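# Transfer 96-well plate from nest N1 to nest N2

## Task

Pick up the 96-well plate from nest N1 and place it in nest N2 so that it lies flat within that nest's locating features and its A1 well (at the clipped corner) matches the nest corner labelled A1; then release it and withdraw the grippers.

## Robot and tools

Robot: two 6-joint arms, left_arm and right_arm, each ending in a parallel two-finger gripper. Seen from behind the arms, nest N1 is on the left and N2 on the right. The plate has one clipped corner, and that corner is well A1.

Frame: a single scene frame, in metres. Origin is on the tabletop midway between the arms, +z is up, +x points away from the arms over the table, and left_arm sits on the +y side. The arm names do not refer to sides of any image. Base roots: left_arm (+0.012, +0.235, +0.210) with quat_wxyz (+0.982, -0.099, +0.140, +0.080); right_arm (-0.001, -0.277, +0.210) with quat_wxyz (+0.985, +0.088, +0.147, -0.006). Bases may be tilted. Mounting plates and the metal frame behind the arms are fixed obstacles.

Joint order, used in every row and every per-joint list: shoulder, elbow, waist, wrist pitch, wrist yaw, wrist roll. Stated ranges (rad): shoulder 0.000 to 3.142, elbow 0.000 to 3.142, waist -2.618 to 3.054, wrist pitch -1.571 to 1.571, wrist yaw -1.571 to 1.571, wrist roll -2.094 to 2.094. True ends may differ by up to 0.036 rad.

A row is one flat list of 14 numbers, each in [-1, 1], always covering both arms: left_arm's 6 joint numbers then its opening, then right_arm's 6 joint numbers then its opening. Joint numbers are offsets, not poses, scaled so 1.0 equals 1.202 rad for the waist, 1.258 shoulder, 1.238 elbow, 2.073 wrist pitch, 2.022 wrist yaw and 2.022 wrist roll. The opening is absolute: +1 fully open, -1 closed. Optionally 12 more numbers (0 to 1) can follow: per-joint stiffness multipliers, left_arm's 6 then right_arm's 6 in joint order; they persist until changed.

execute_actions(actions): a list of up to 15 actions; each action is a list of up to 15 rows, one per 1/30 s step, and a short action repeats its final row to fill 15 steps. Within an action, every row's joint offsets count from the angles the arm had when that action began (for the first action of a call, from the last reported angles). An empty list just returns the current state and images. If any action would push a joint more than 0.036 rad beyond its range, that action is rejected for both arms; a malformed action or a failing first action rejects the whole call. A "joint sent to its limit" line means a joint was stopped at its real end.

move(target, speed, blocking): target is one row as above; its offsets count from the Joint positions in the latest result that listed them. All joints follow paths finishing together, so the hand traces a curve, and paths ignore obstacles and the other arm. speed (0.01 to 2 rad/s, default 0.5) caps the joint with the largest travel; paths last 0.5 to 10 s. Finger openings are applied at the start. The result adds a "move:" line with the ending (done, off_target, moving, held, fault), limits=held or limits=none, and each arm's joint furthest from target. With blocking=false you get a result after 0.5 s; then only wait or stop are accepted until the move ends.

wait(seconds): 0 to 10, arms keep their last command; a running move continues. stop(): brakes a running move; fingers keep moving. zoom_image(camera, region): camera is one of cam_head_left, cam_head_right, cam_high, cam_low, cam_left_wrist, cam_right_wrist (all 896x504); region is [x0, y0, x1, y1] in pixels from the top-left, at most 504 by 504. read_manual(section) only returns licence text. finished_scene(scene) ends the given scene and reports success; it cannot be undone, so call it only after the plate is seated and the grippers are away.

Results: a state line gives each gripper's end_effector_position (m) and end_effector_quat_wxyz in the scene frame; the position is the point between the pads, roughly 1 cm behind the fingertips, and can be off at long reach. Fingers point along gripper +z and close along its y axis. Joint positions and Joint velocities list each arm's joints in order (rad, rad/s) plus pad gap (m; 0.094 m fully open). Joint targets shows what joints are currently driven toward. grip_measured is the measured opening on the command scale. Step readings show joint angles at some steps; HELD marks steps where an arm's command was held back. "joint command not followed" means a clearance check changed joint targets. Torque readings have offsets and noise. MOTOR HOT warns at 75 °C; OVER-TEMPERATURE FAULT stops an arm (at 100 °C it drops).

Motion details: each joint's target is kept within a lead of its measured angle (0.202 rad waist, 0.258 shoulder, 0.238 elbow, 0.573 wrist pitch, 0.522 wrist yaw and roll), and targets are scaled back if the hand would jump over 70 mm, so big offsets span several actions. Zero offsets can let an arm sag; re-command the desired angles to hold it.

Gripping: to hold the plate, command an opening about 0.03 below grip_measured; smaller gaps grip lighter. Pads give about 50 to 62 N each.

Avoid: dropping the plate from more than a few millimetres, knocking anything off the table, fast contacts or targets set far past a contact (these press hard), and letting the arms collide. Occasional outside pushes may shift loose objects.

Each tool is called in YAML: its name, and indented under it one key for each argument.

## Session

execute_actions:
  actions: []

Scene clock: 0.00 s.
left_arm: end_effector_position=(+0.5403, +0.3300, +0.1525) grip_measured=+1.000 end_effector_quat_wxyz=(+0.001, -0.514, +0.858, -0.001) | right_arm: end_effector_position=(+0.0106, -0.6010, +0.2064) grip_measured=+1.000 end_effector_quat_wxyz=(-0.161, +0.881, -0.321, +0.308)
Joint names: [shoulder, elbow, waist, wrist pitch, wrist yaw, wrist roll]
Joint positions: left_arm=[ 2.368  2.266 -0.057 -1.176 -0.187 -0.947  0.094] | right_arm=[ 2.151  1.386 -1.997 -1.35  -0.883  1.485  0.094]
Joint velocities: left_arm=[-0.012 -0.002  0.007  0.051  0.022  0.007  0.   ] | right_arm=[-0.012 -0.002 -0.007  0.022 -0.007  0.081  0.   ]
Joint torques (N m, as the arm reports them, + toward a larger angle): no reading
Motor temperatures (°C, as the motors report them): left_arm=[21 22 20 20 22 22] | right_arm=[22 19 23 21 22 19]
Joint targets: left_arm=[2.355 2.274 -0.062 -1.175 -0.193 -0.947] | right_arm=[2.138 1.394 -2.006 -1.359 -0.886 1.489]
Joint stiffness scale: left_arm=[1. 1. 1. 1. 1. 1.] | right_arm=[1. 1. 1. 1. 1. 1.]

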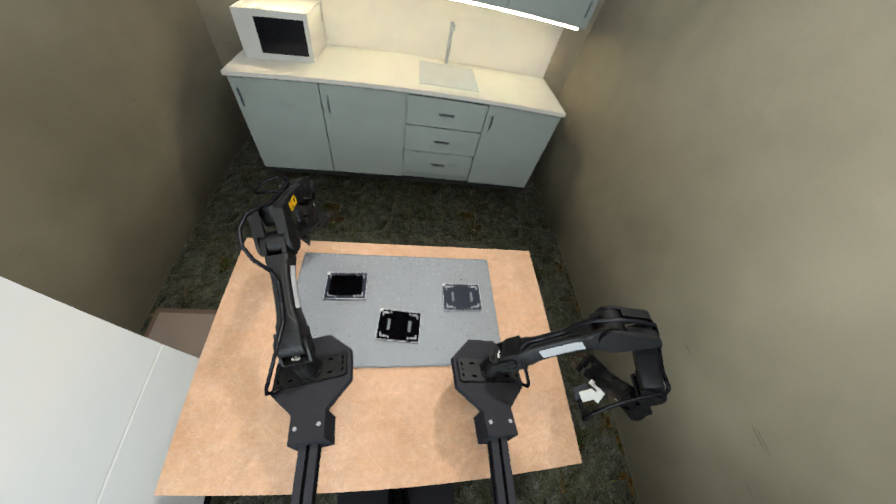

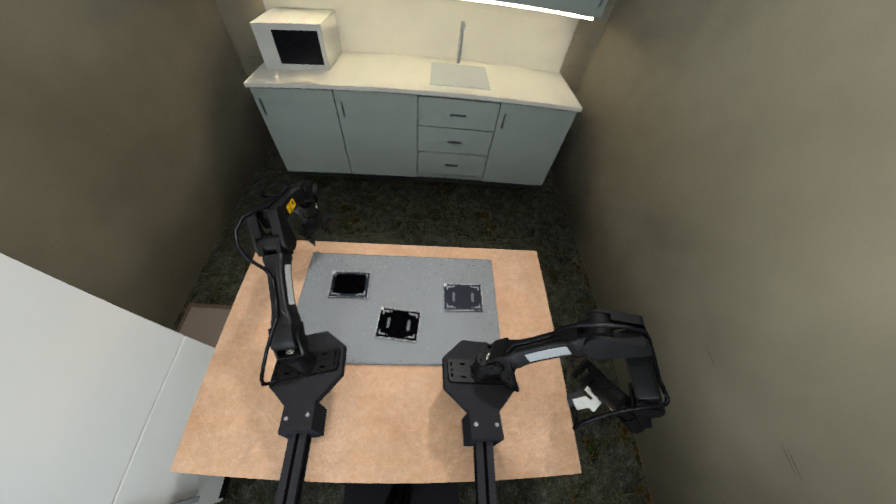

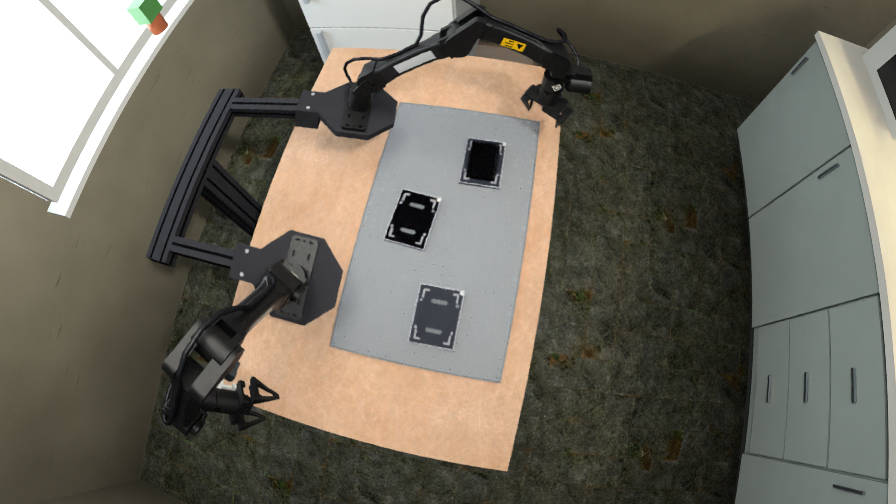

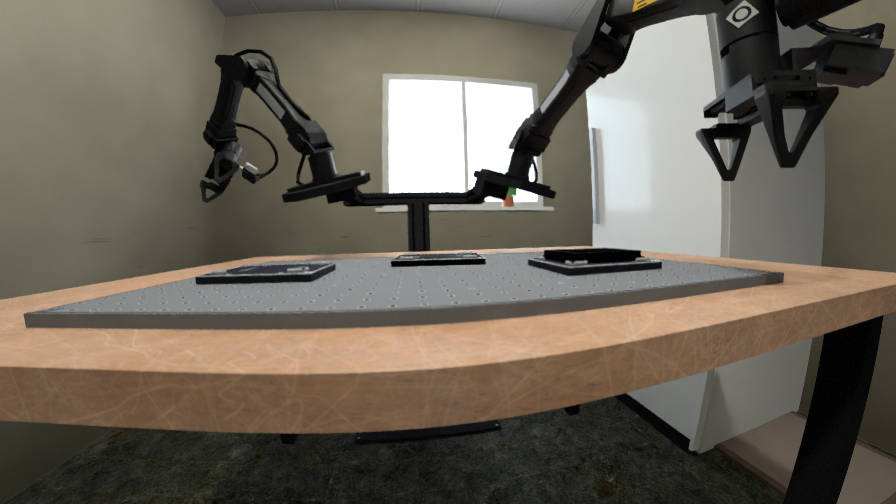

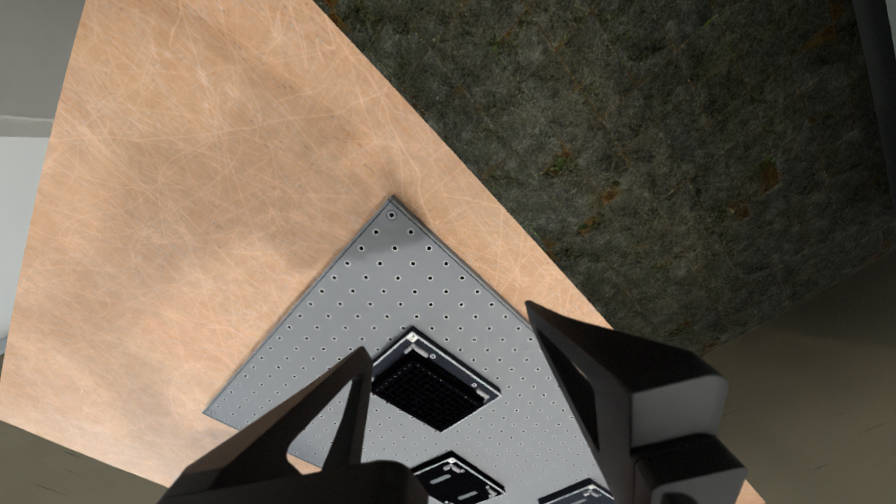

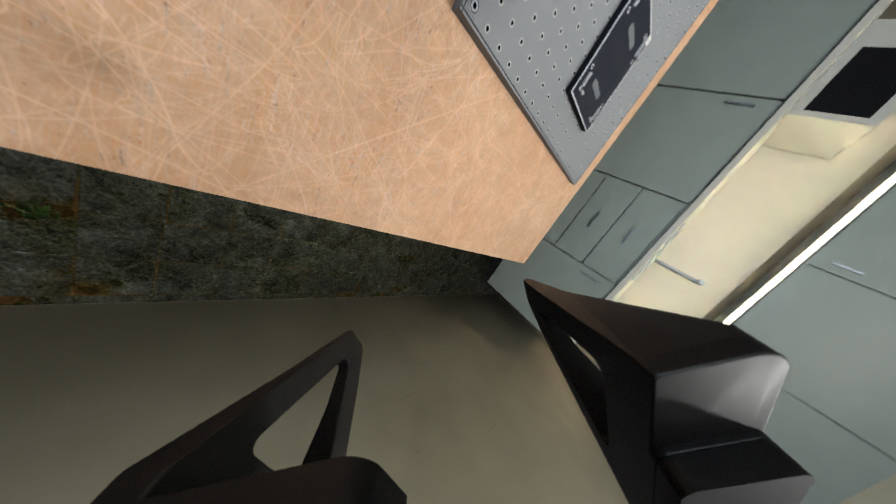

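zoom_image:
  camera: "cam_high"
  region: [360, 110, 560, 370]

zoom_image:
  camera: "cam_left_wrist"
  region: [330, 300, 630, 504]

zoom_image:
  camera: "cam_low"
  region: [180, 220, 680, 300]

Region (360, 110, 560, 370) of cam_high's 896x504 image, scaled by 1.938, with more detail than that image has; it fills the left 388 columns of this view, and the rest is white.

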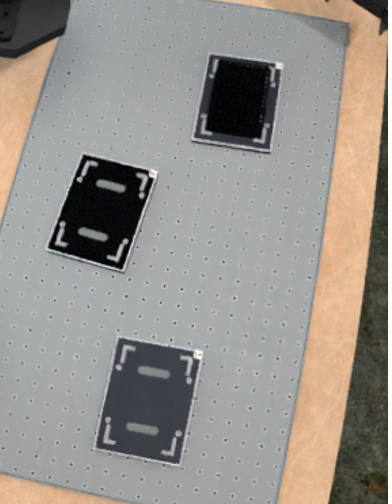

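Region (330, 300, 630, 504) of cam_left_wrist's 896x504 image, scaled by 1.680, with more detail than that image has; it fills the top 343 rows of this view, and the rest is white.

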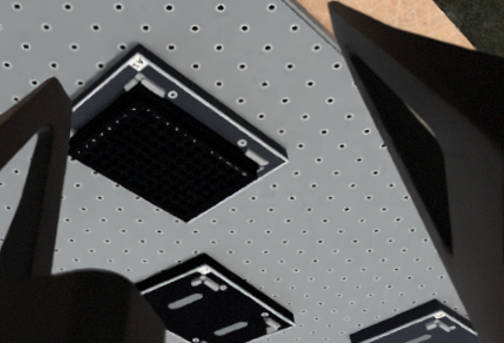

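Region (180, 220, 680, 300) of cam_low's 896x504 image, scaled by 1.008, with more detail than that image has; it fills the top 81 rows of this view, and the rest is white.

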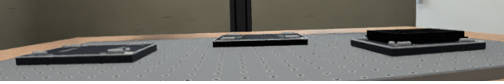

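zoom_image:
  camera: "cam_head_left"
  region: [310, 255, 500, 355]

zoom_image:
  camera: "cam_high"
  region: [380, 180, 480, 360]

zoom_image:
  camera: "cam_right_wrist"
  region: [540, 0, 700, 140]

Region (310, 255, 500, 355) of cam_head_left's 896x504 image, scaled by 2.653, with more detail than that image has; it fills the top 265 rows of this view, and the rest is white.

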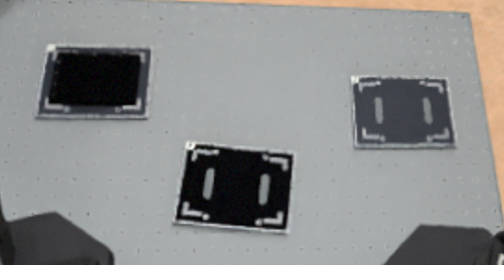

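Region (380, 180, 480, 360) of cam_high's 896x504 image, scaled by 2.800, with more detail than that image has.

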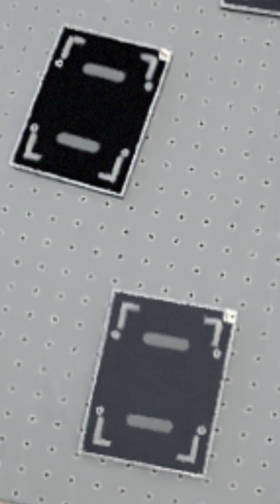

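Region (540, 0, 700, 140) of cam_right_wrist's 896x504 image, scaled by 3.150, with more detail than that image has; it fills the top 441 rows of this view, and the rest is white.

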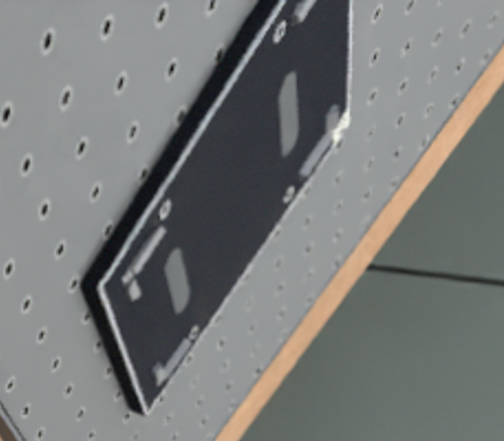

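move:
  target: [-0.406,-0.833,-0.370,0.197,-0.053,-0.463,1,-0.010,0.006,-0.007,-0.004,-0.001,0.002,1]
  speed: 0.8

Scene clock: 122.17 s.
left_arm: end_effector_position=(+0.3773, +0.1602, +0.1621) grip_measured=+1.000 end_effector_quat_wxyz=(-0.014, -0.706, +0.708, +0.007) | right_arm: end_effector_position=(+0.0106, -0.6010, +0.2064) grip_measured=+1.000 end_effector_quat_wxyz=(-0.161, +0.881, -0.321, +0.308)
Joint names: [shoulder, elbow, waist, wrist pitch, wrist yaw, wrist roll]
Joint positions: left_arm=[ 1.885  1.247 -0.49  -0.776 -0.273 -1.876  0.094] | right_arm=[ 2.151  1.386 -1.997 -1.35  -0.883  1.485  0.094]
Joint velocities: left_arm=[-0.002  0.007 -0.007 -0.007  0.007 -0.037  0.   ] | right_arm=[-0.002  0.002 -0.002  0.022 -0.037  0.037  0.   ]
Joint torques (N m, as the arm reports them, + toward a larger angle): left_arm=[-12.04   3.68  -3.45   0.01  -0.24  -0.08] | right_arm=[-9.46  3.29 -3.4  -0.61 -0.26  0.06]
Motor temperatures (°C, as the motors report them): left_arm=[42 25 21 20 22 22] | right_arm=[30 21 24 22 22 19]
Joint targets: left_arm=[1.857 1.235 -0.502 -0.768 -0.294 -1.883] | right_arm=[2.138 1.394 -2.006 -1.358 -0.885 1.489]
Joint stiffness scale: left_arm=[1. 1. 1. 1. 1. 1.] | right_arm=[1. 1. 1. 1. 1. 1.]
move: off_target (left_arm); limits=none; left_arm: farthest joint: the shoulder, 0.028 radians from its target (0.511 radians at the start); right_arm: farthest joint: the shoulder, 0.013 radians from its target (0.013 radians at the start)

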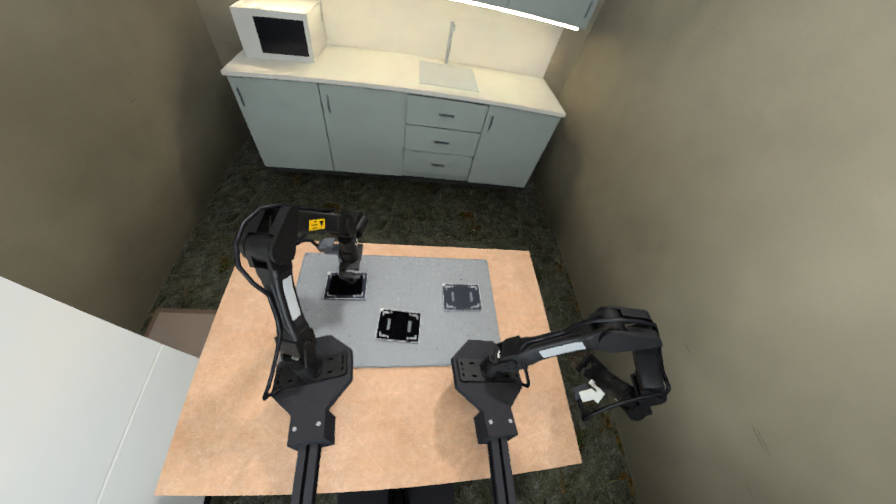

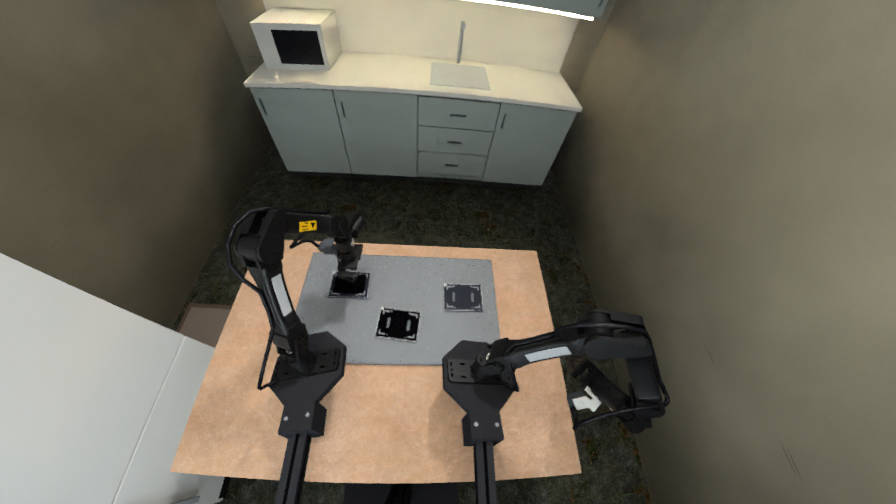

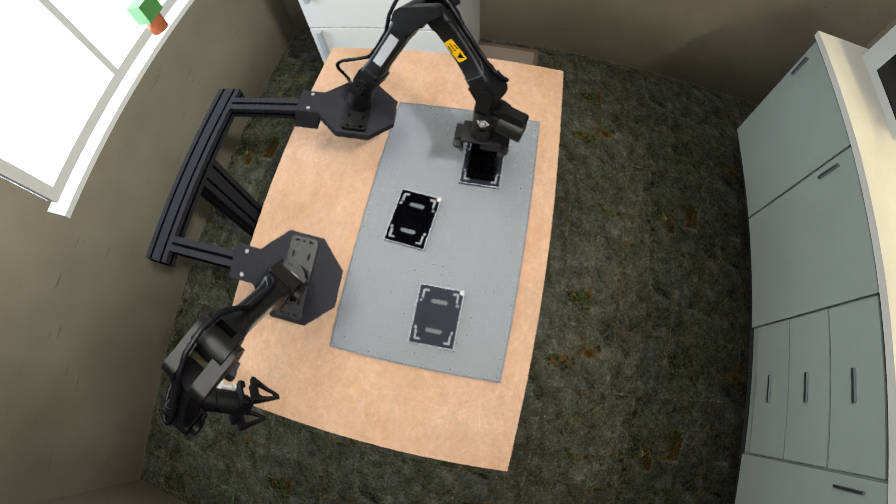

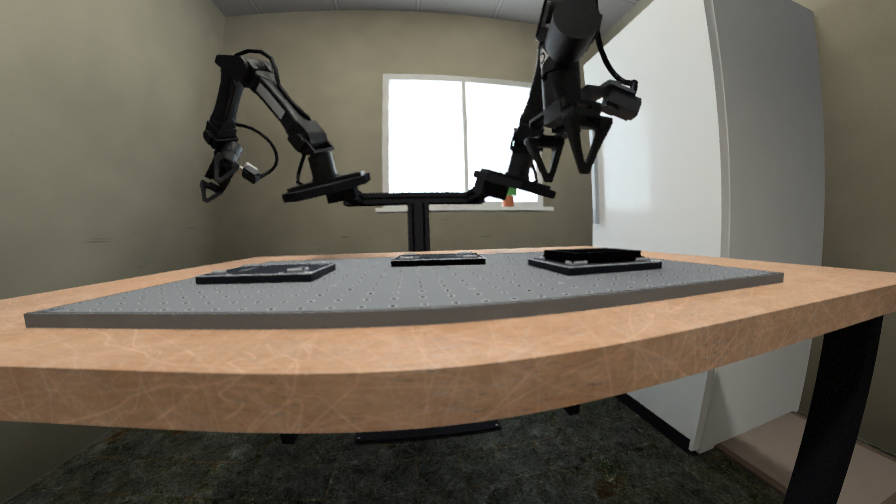

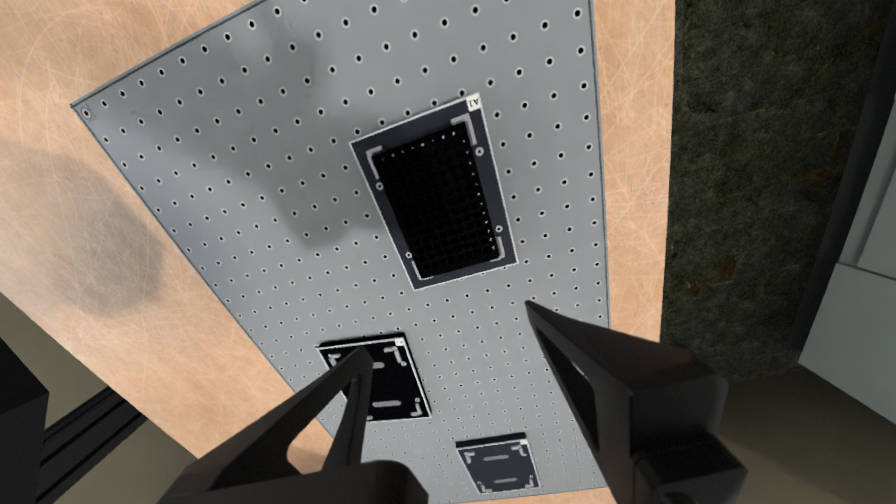

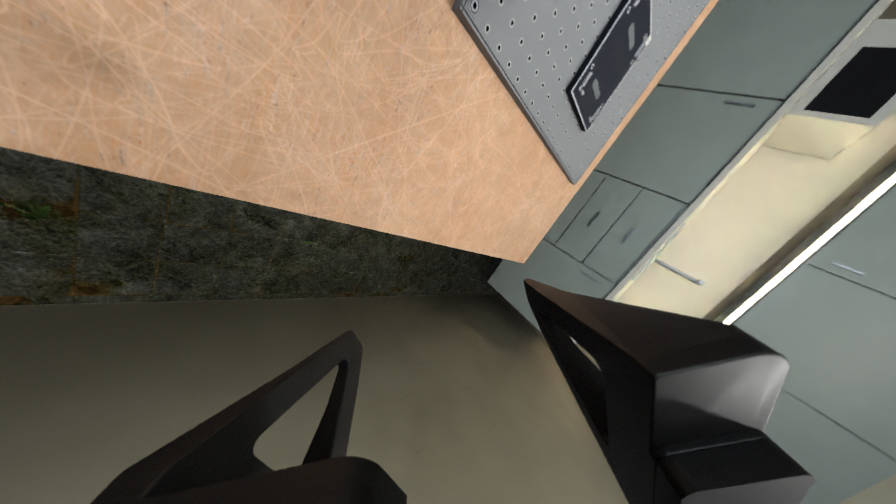

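zoom_image:
  camera: "cam_left_wrist"
  region: [330, 80, 550, 310]

zoom_image:
  camera: "cam_left_wrist"
  region: [300, 320, 560, 504]

Region (330, 80, 550, 310) of cam_left_wrist's 896x504 image, scaled by 2.191, with more detail than that image has; it fills the left 482 columns of this view, and the rest is white.

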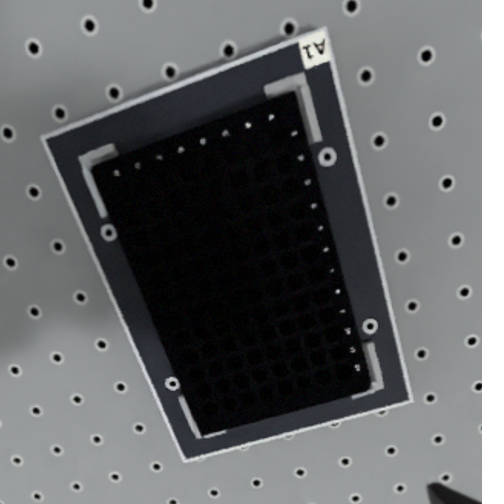

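Region (300, 320, 560, 504) of cam_left_wrist's 896x504 image, scaled by 1.938, with more detail than that image has; it fills the top 357 rows of this view, and the rest is white.

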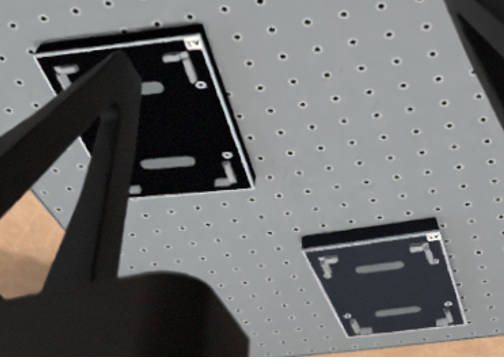

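move:
  target: [0.1383,-0.0735,0.0537,0.1626,-0.0035,0.035,1,-0.010,0.006,-0.007,-0.004,-0.001,0.002,1]
  speed: 0.5

Scene clock: 163.10 s.
left_arm: end_effector_position=(+0.3896, +0.1587, +0.0864) grip_measured=+1.000 end_effector_quat_wxyz=(+0.005, -0.711, +0.703, -0.016) | right_arm: end_effector_position=(+0.0106, -0.6010, +0.2064) grip_measured=+1.000 end_effector_quat_wxyz=(-0.161, +0.881, -0.321, +0.308)
Joint names: [shoulder, elbow, waist, wrist pitch, wrist yaw, wrist roll]
Joint positions: left_arm=[ 2.057  1.169 -0.431 -0.448 -0.273 -1.811  0.094] | right_arm=[ 2.151  1.386 -1.997 -1.35  -0.883  1.485  0.094]
Joint velocities: left_arm=[ 0.012 -0.007  0.002  0.022 -0.037  0.007  0.   ] | right_arm=[0.002 0.012 0.002 0.022 0.007 0.007 0.   ]
Joint torques (N m, as the arm reports them, + toward a larger angle): left_arm=[-10.24   2.85  -2.31   0.16  -0.09   0.01] | right_arm=[-9.46  3.27 -3.43 -0.6  -0.26  0.05]
Motor temperatures (°C, as the motors report them): left_arm=[37 24 21 20 22 22] | right_arm=[30 21 24 22 22 19]
Joint targets: left_arm=[2.059 1.156 -0.426 -0.439 -0.280 -1.805] | right_arm=[2.138 1.394 -2.006 -1.358 -0.885 1.489]
Joint stiffness scale: left_arm=[1. 1. 1. 1. 1. 1.] | right_arm=[1. 1. 1. 1. 1. 1.]
move: done; limits=none; left_arm: farthest joint: the elbow, 0.013 radians from its target (0.091 radians at the start); right_arm: farthest joint: the shoulder, 0.013 radians from its target (0.013 radians at the start)

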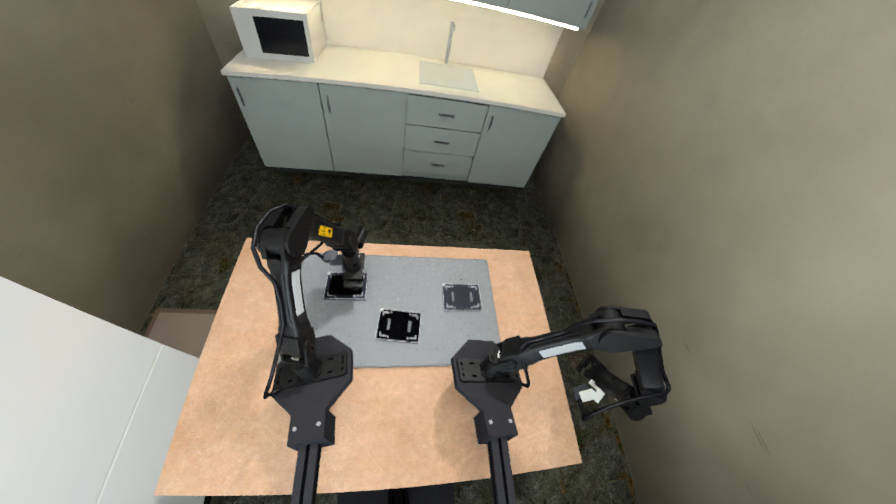

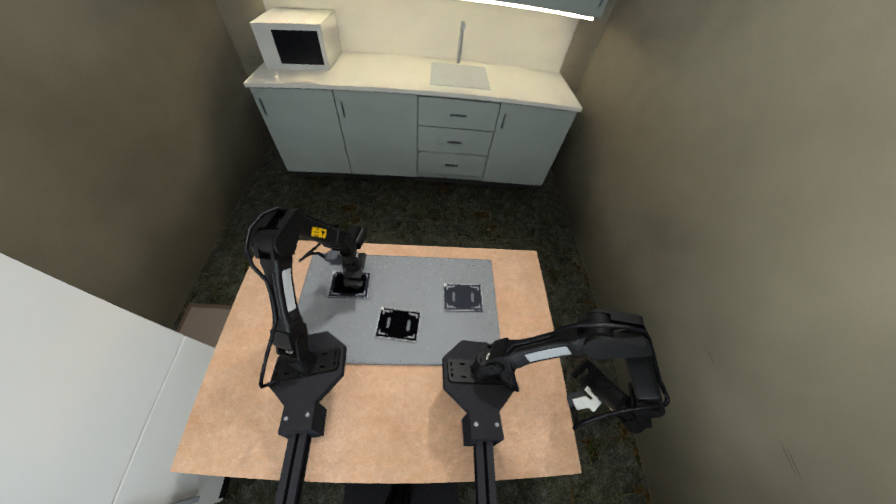

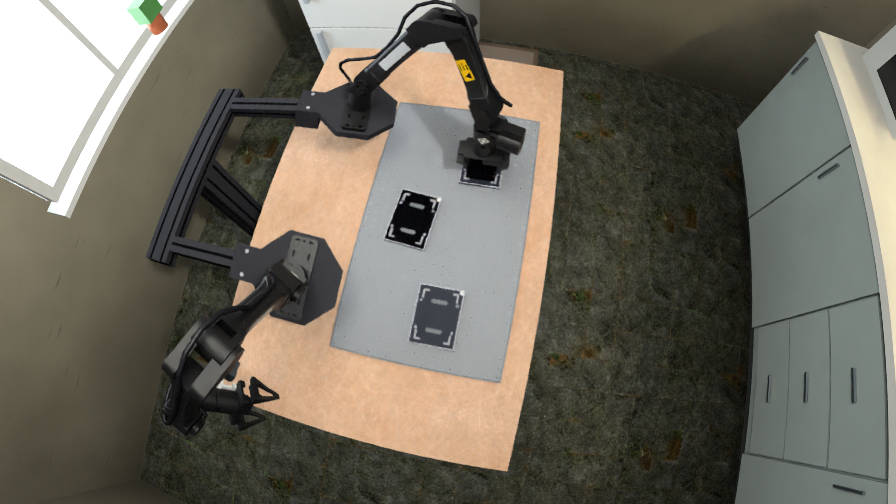

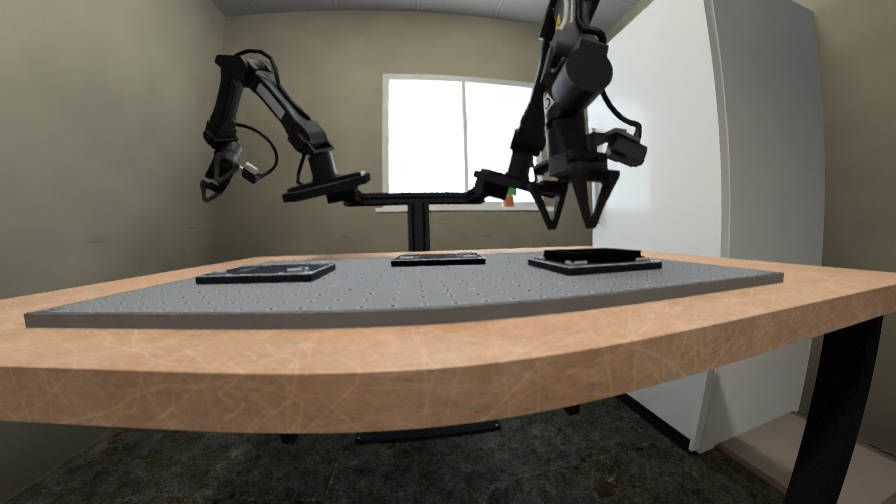

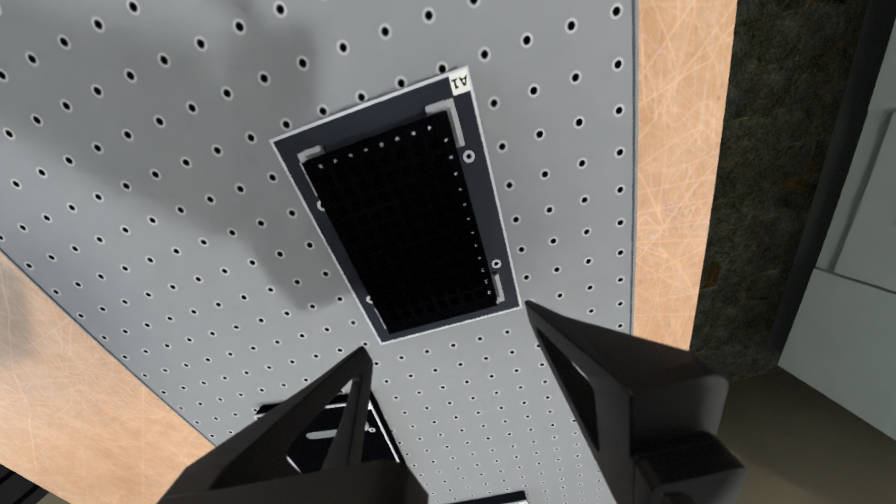

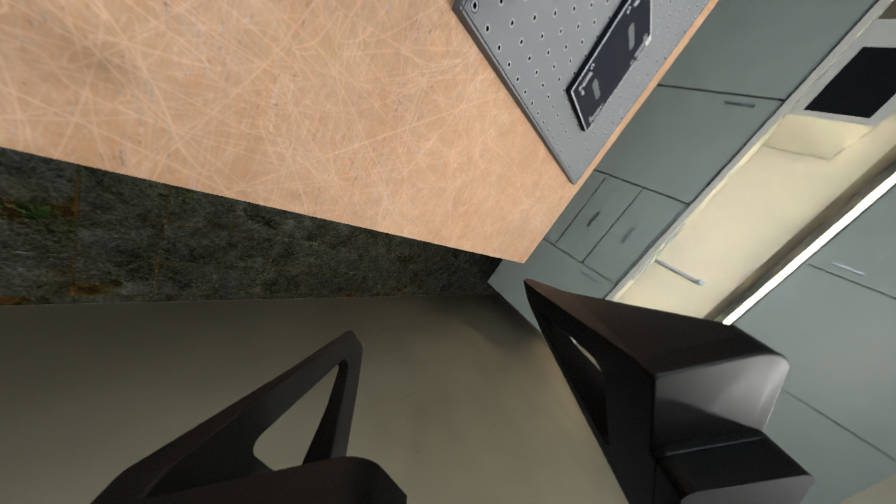

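move:
  target: [-0.003,-0.033,0.241,0.0228,0.202,0.99,1,-0.010,0.006,-0.007,-0.004,-0.001,0.002,1]
  speed: 1.5

Scene clock: 275.20 s.
left_arm: end_effector_position=(+0.3782, +0.2037, +0.0669) grip_measured=+1.000 end_effector_quat_wxyz=(-0.015, +0.064, +0.985, -0.157) | right_arm: end_effector_position=(+0.0106, -0.6010, +0.2064) grip_measured=+1.000 end_effector_quat_wxyz=(-0.161, +0.881, -0.321, +0.308)
Joint names: [shoulder, elbow, waist, wrist pitch, wrist yaw, wrist roll]
Joint positions: left_arm=[ 2.056  1.145 -0.148 -0.452  0.096  0.169  0.094] | right_arm=[ 2.151  1.386 -1.997 -1.35  -0.883  1.485  0.094]
Joint velocities: left_arm=[ 0.007 -0.012  0.007 -0.022 -0.037 -0.037  0.   ] | right_arm=[-0.017 -0.007  0.007 -0.007  0.037 -0.007  0.   ]
Joint torques (N m, as the arm reports them, + toward a larger angle): left_arm=[-10.74   2.01  -1.43   0.36   0.59   0.13] | right_arm=[-9.41  3.29 -3.39 -0.61 -0.28  0.07]
Motor temperatures (°C, as the motors report them): left_arm=[36 23 21 21 22 22] | right_arm=[32 21 24 22 22 19]
Joint targets: left_arm=[2.053 1.128 -0.141 -0.401 0.135 0.190] | right_arm=[2.138 1.394 -2.006 -1.358 -0.885 1.489]
Joint stiffness scale: left_arm=[1. 1. 1. 1. 1. 1.] | right_arm=[1. 1. 1. 1. 1. 1.]
move: off_target (left_arm); limits=none; left_arm: farthest joint: the wrist pitch, 0.051 radians from its target (0.047 radians at the start); right_arm: farthest joint: the shoulder, 0.013 radians from its target (0.013 radians at the start)

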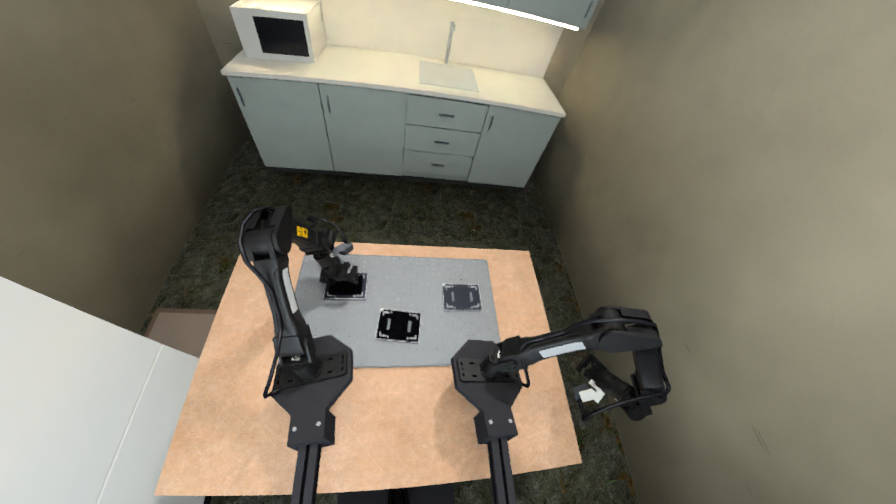

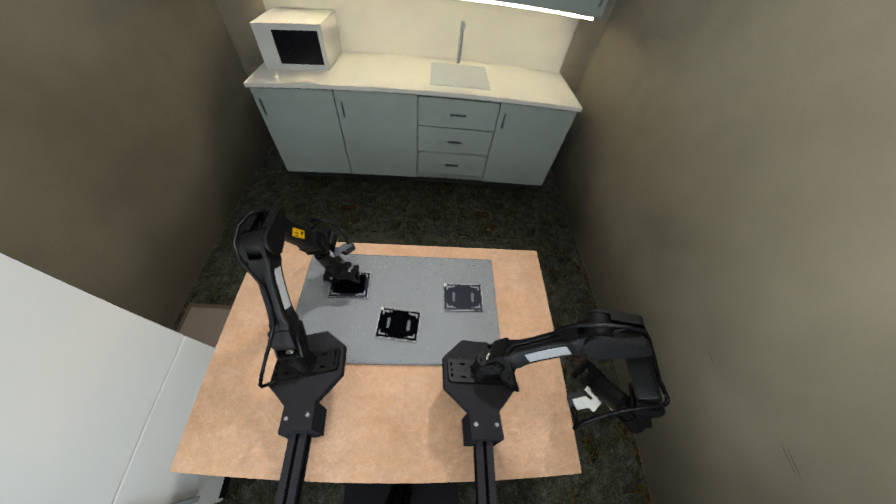

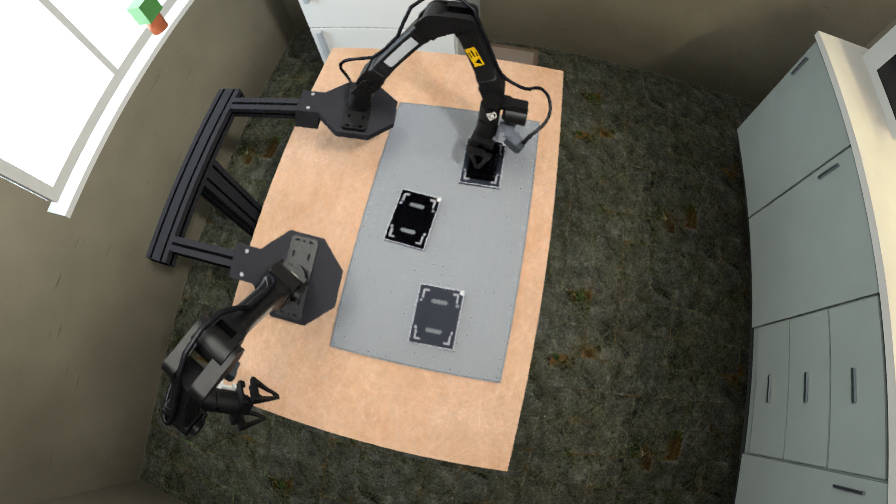

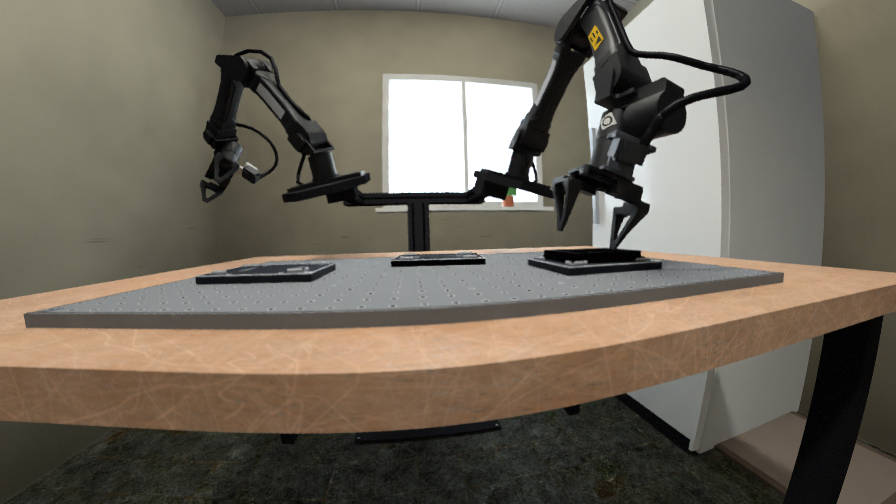

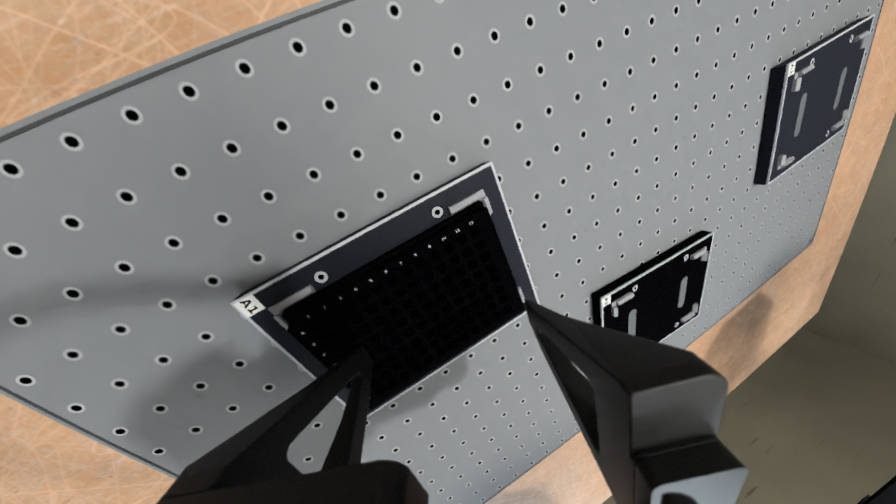

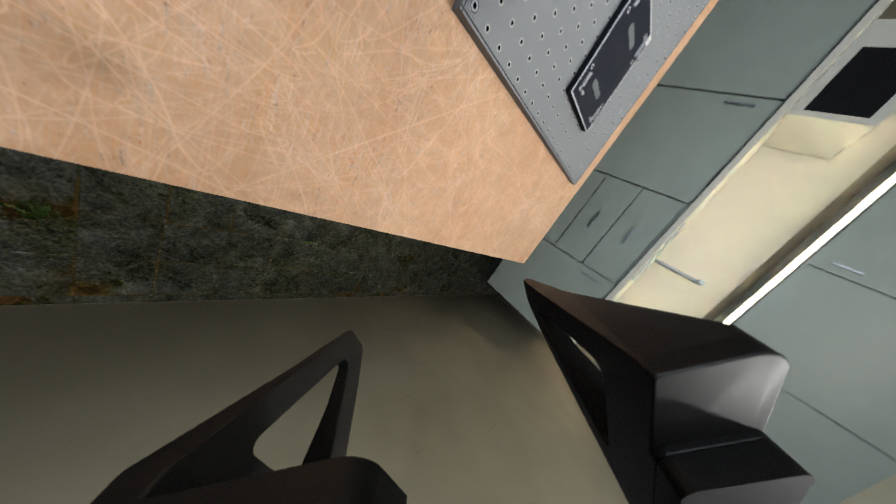

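move:
  target: [-0.002,-0.0137,0.0116,0.0444,0.0366,0.725,1,-0.010,0.006,-0.007,-0.004,-0.001,0.002,1]
  speed: 1.5

Scene clock: 287.27 s.
left_arm: end_effector_position=(+0.3998, +0.1994, +0.0686) grip_measured=+1.000 end_effector_quat_wxyz=(+0.139, +0.698, +0.694, -0.110) | right_arm: end_effector_position=(+0.0106, -0.6010, +0.2064) grip_measured=+1.000 end_effector_quat_wxyz=(-0.161, +0.881, -0.321, +0.308)
Joint names: [shoulder, elbow, waist, wrist pitch, wrist yaw, wrist roll]
Joint positions: left_arm=[ 2.056  1.145 -0.141 -0.366  0.144  1.629  0.094] | right_arm=[ 2.151  1.386 -1.997 -1.35  -0.883  1.485  0.094]
Joint velocities: left_arm=[-0.002  0.012 -0.017 -0.007 -0.007 -0.007  0.   ] | right_arm=[-0.012 -0.002  0.012 -0.007 -0.081 -0.037  0.   ]
Joint torques (N m, as the arm reports them, + toward a larger angle): left_arm=[-10.87   2.18  -1.5    0.1    0.48   0.03] | right_arm=[-9.46  3.25 -3.43 -0.61 -0.26  0.06]
Motor temperatures (°C, as the motors report them): left_arm=[36 23 21 21 23 22] | right_arm=[32 21 24 22 22 19]
Joint targets: left_arm=[2.054 1.128 -0.134 -0.360 0.170 1.635] | right_arm=[2.138 1.394 -2.006 -1.358 -0.885 1.489]
Joint stiffness scale: left_arm=[1. 1. 1. 1. 1. 1.] | right_arm=[1. 1. 1. 1. 1. 1.]
move: off_target (left_arm); limits=none; left_arm: farthest joint: the wrist yaw, 0.026 radians from its target (0.074 radians at the start); right_arm: farthest joint: the shoulder, 0.013 radians from its target (0.013 radians at the start)

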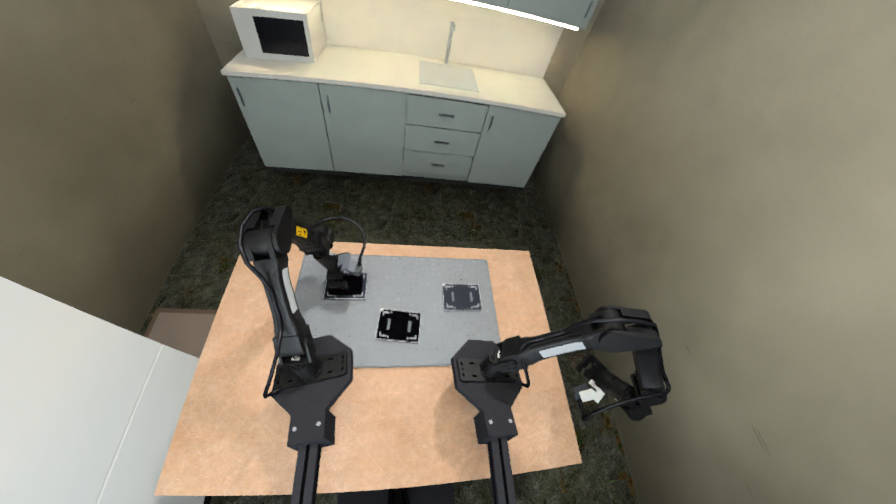

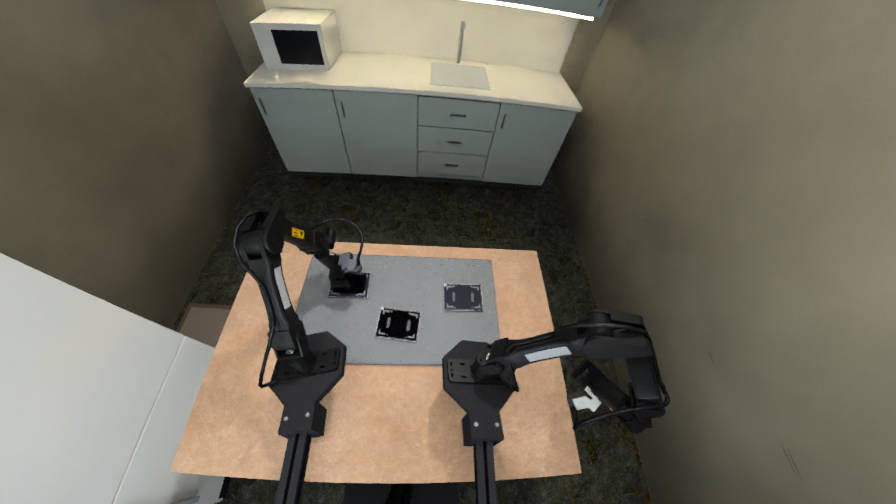

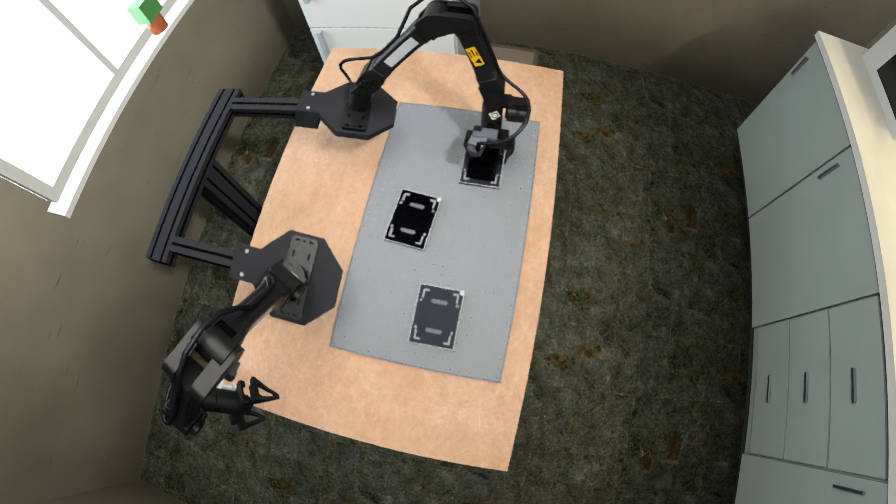

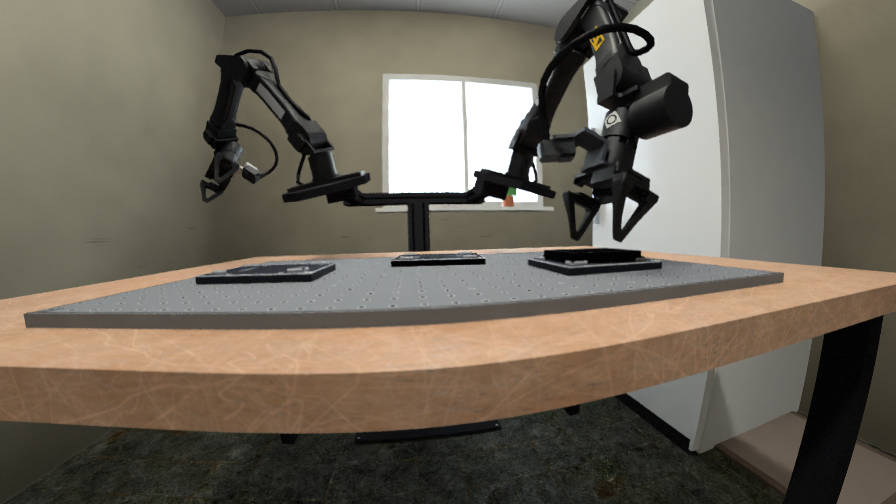

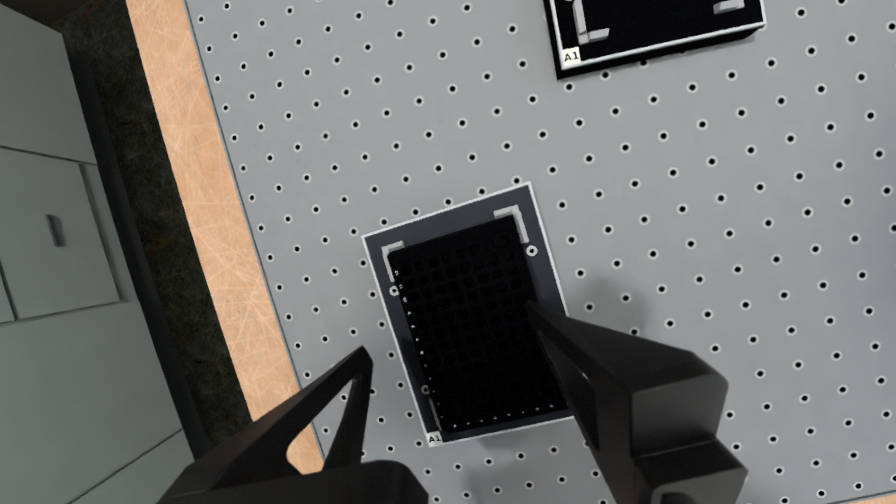

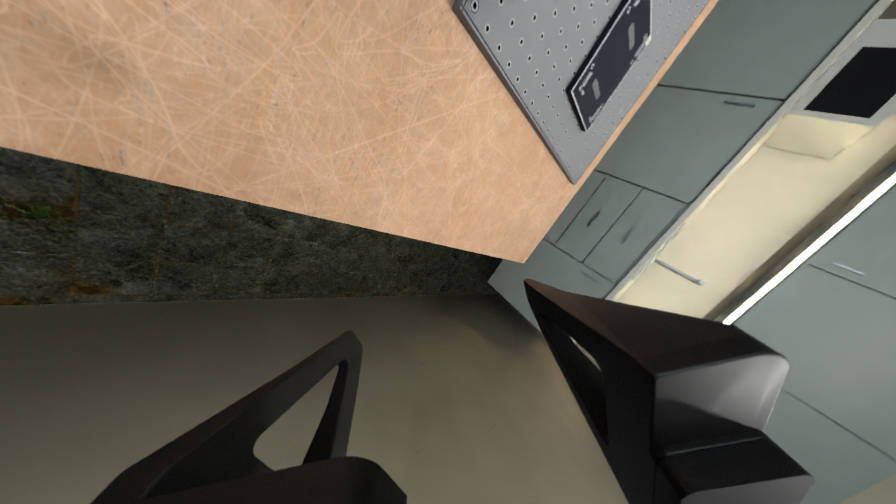

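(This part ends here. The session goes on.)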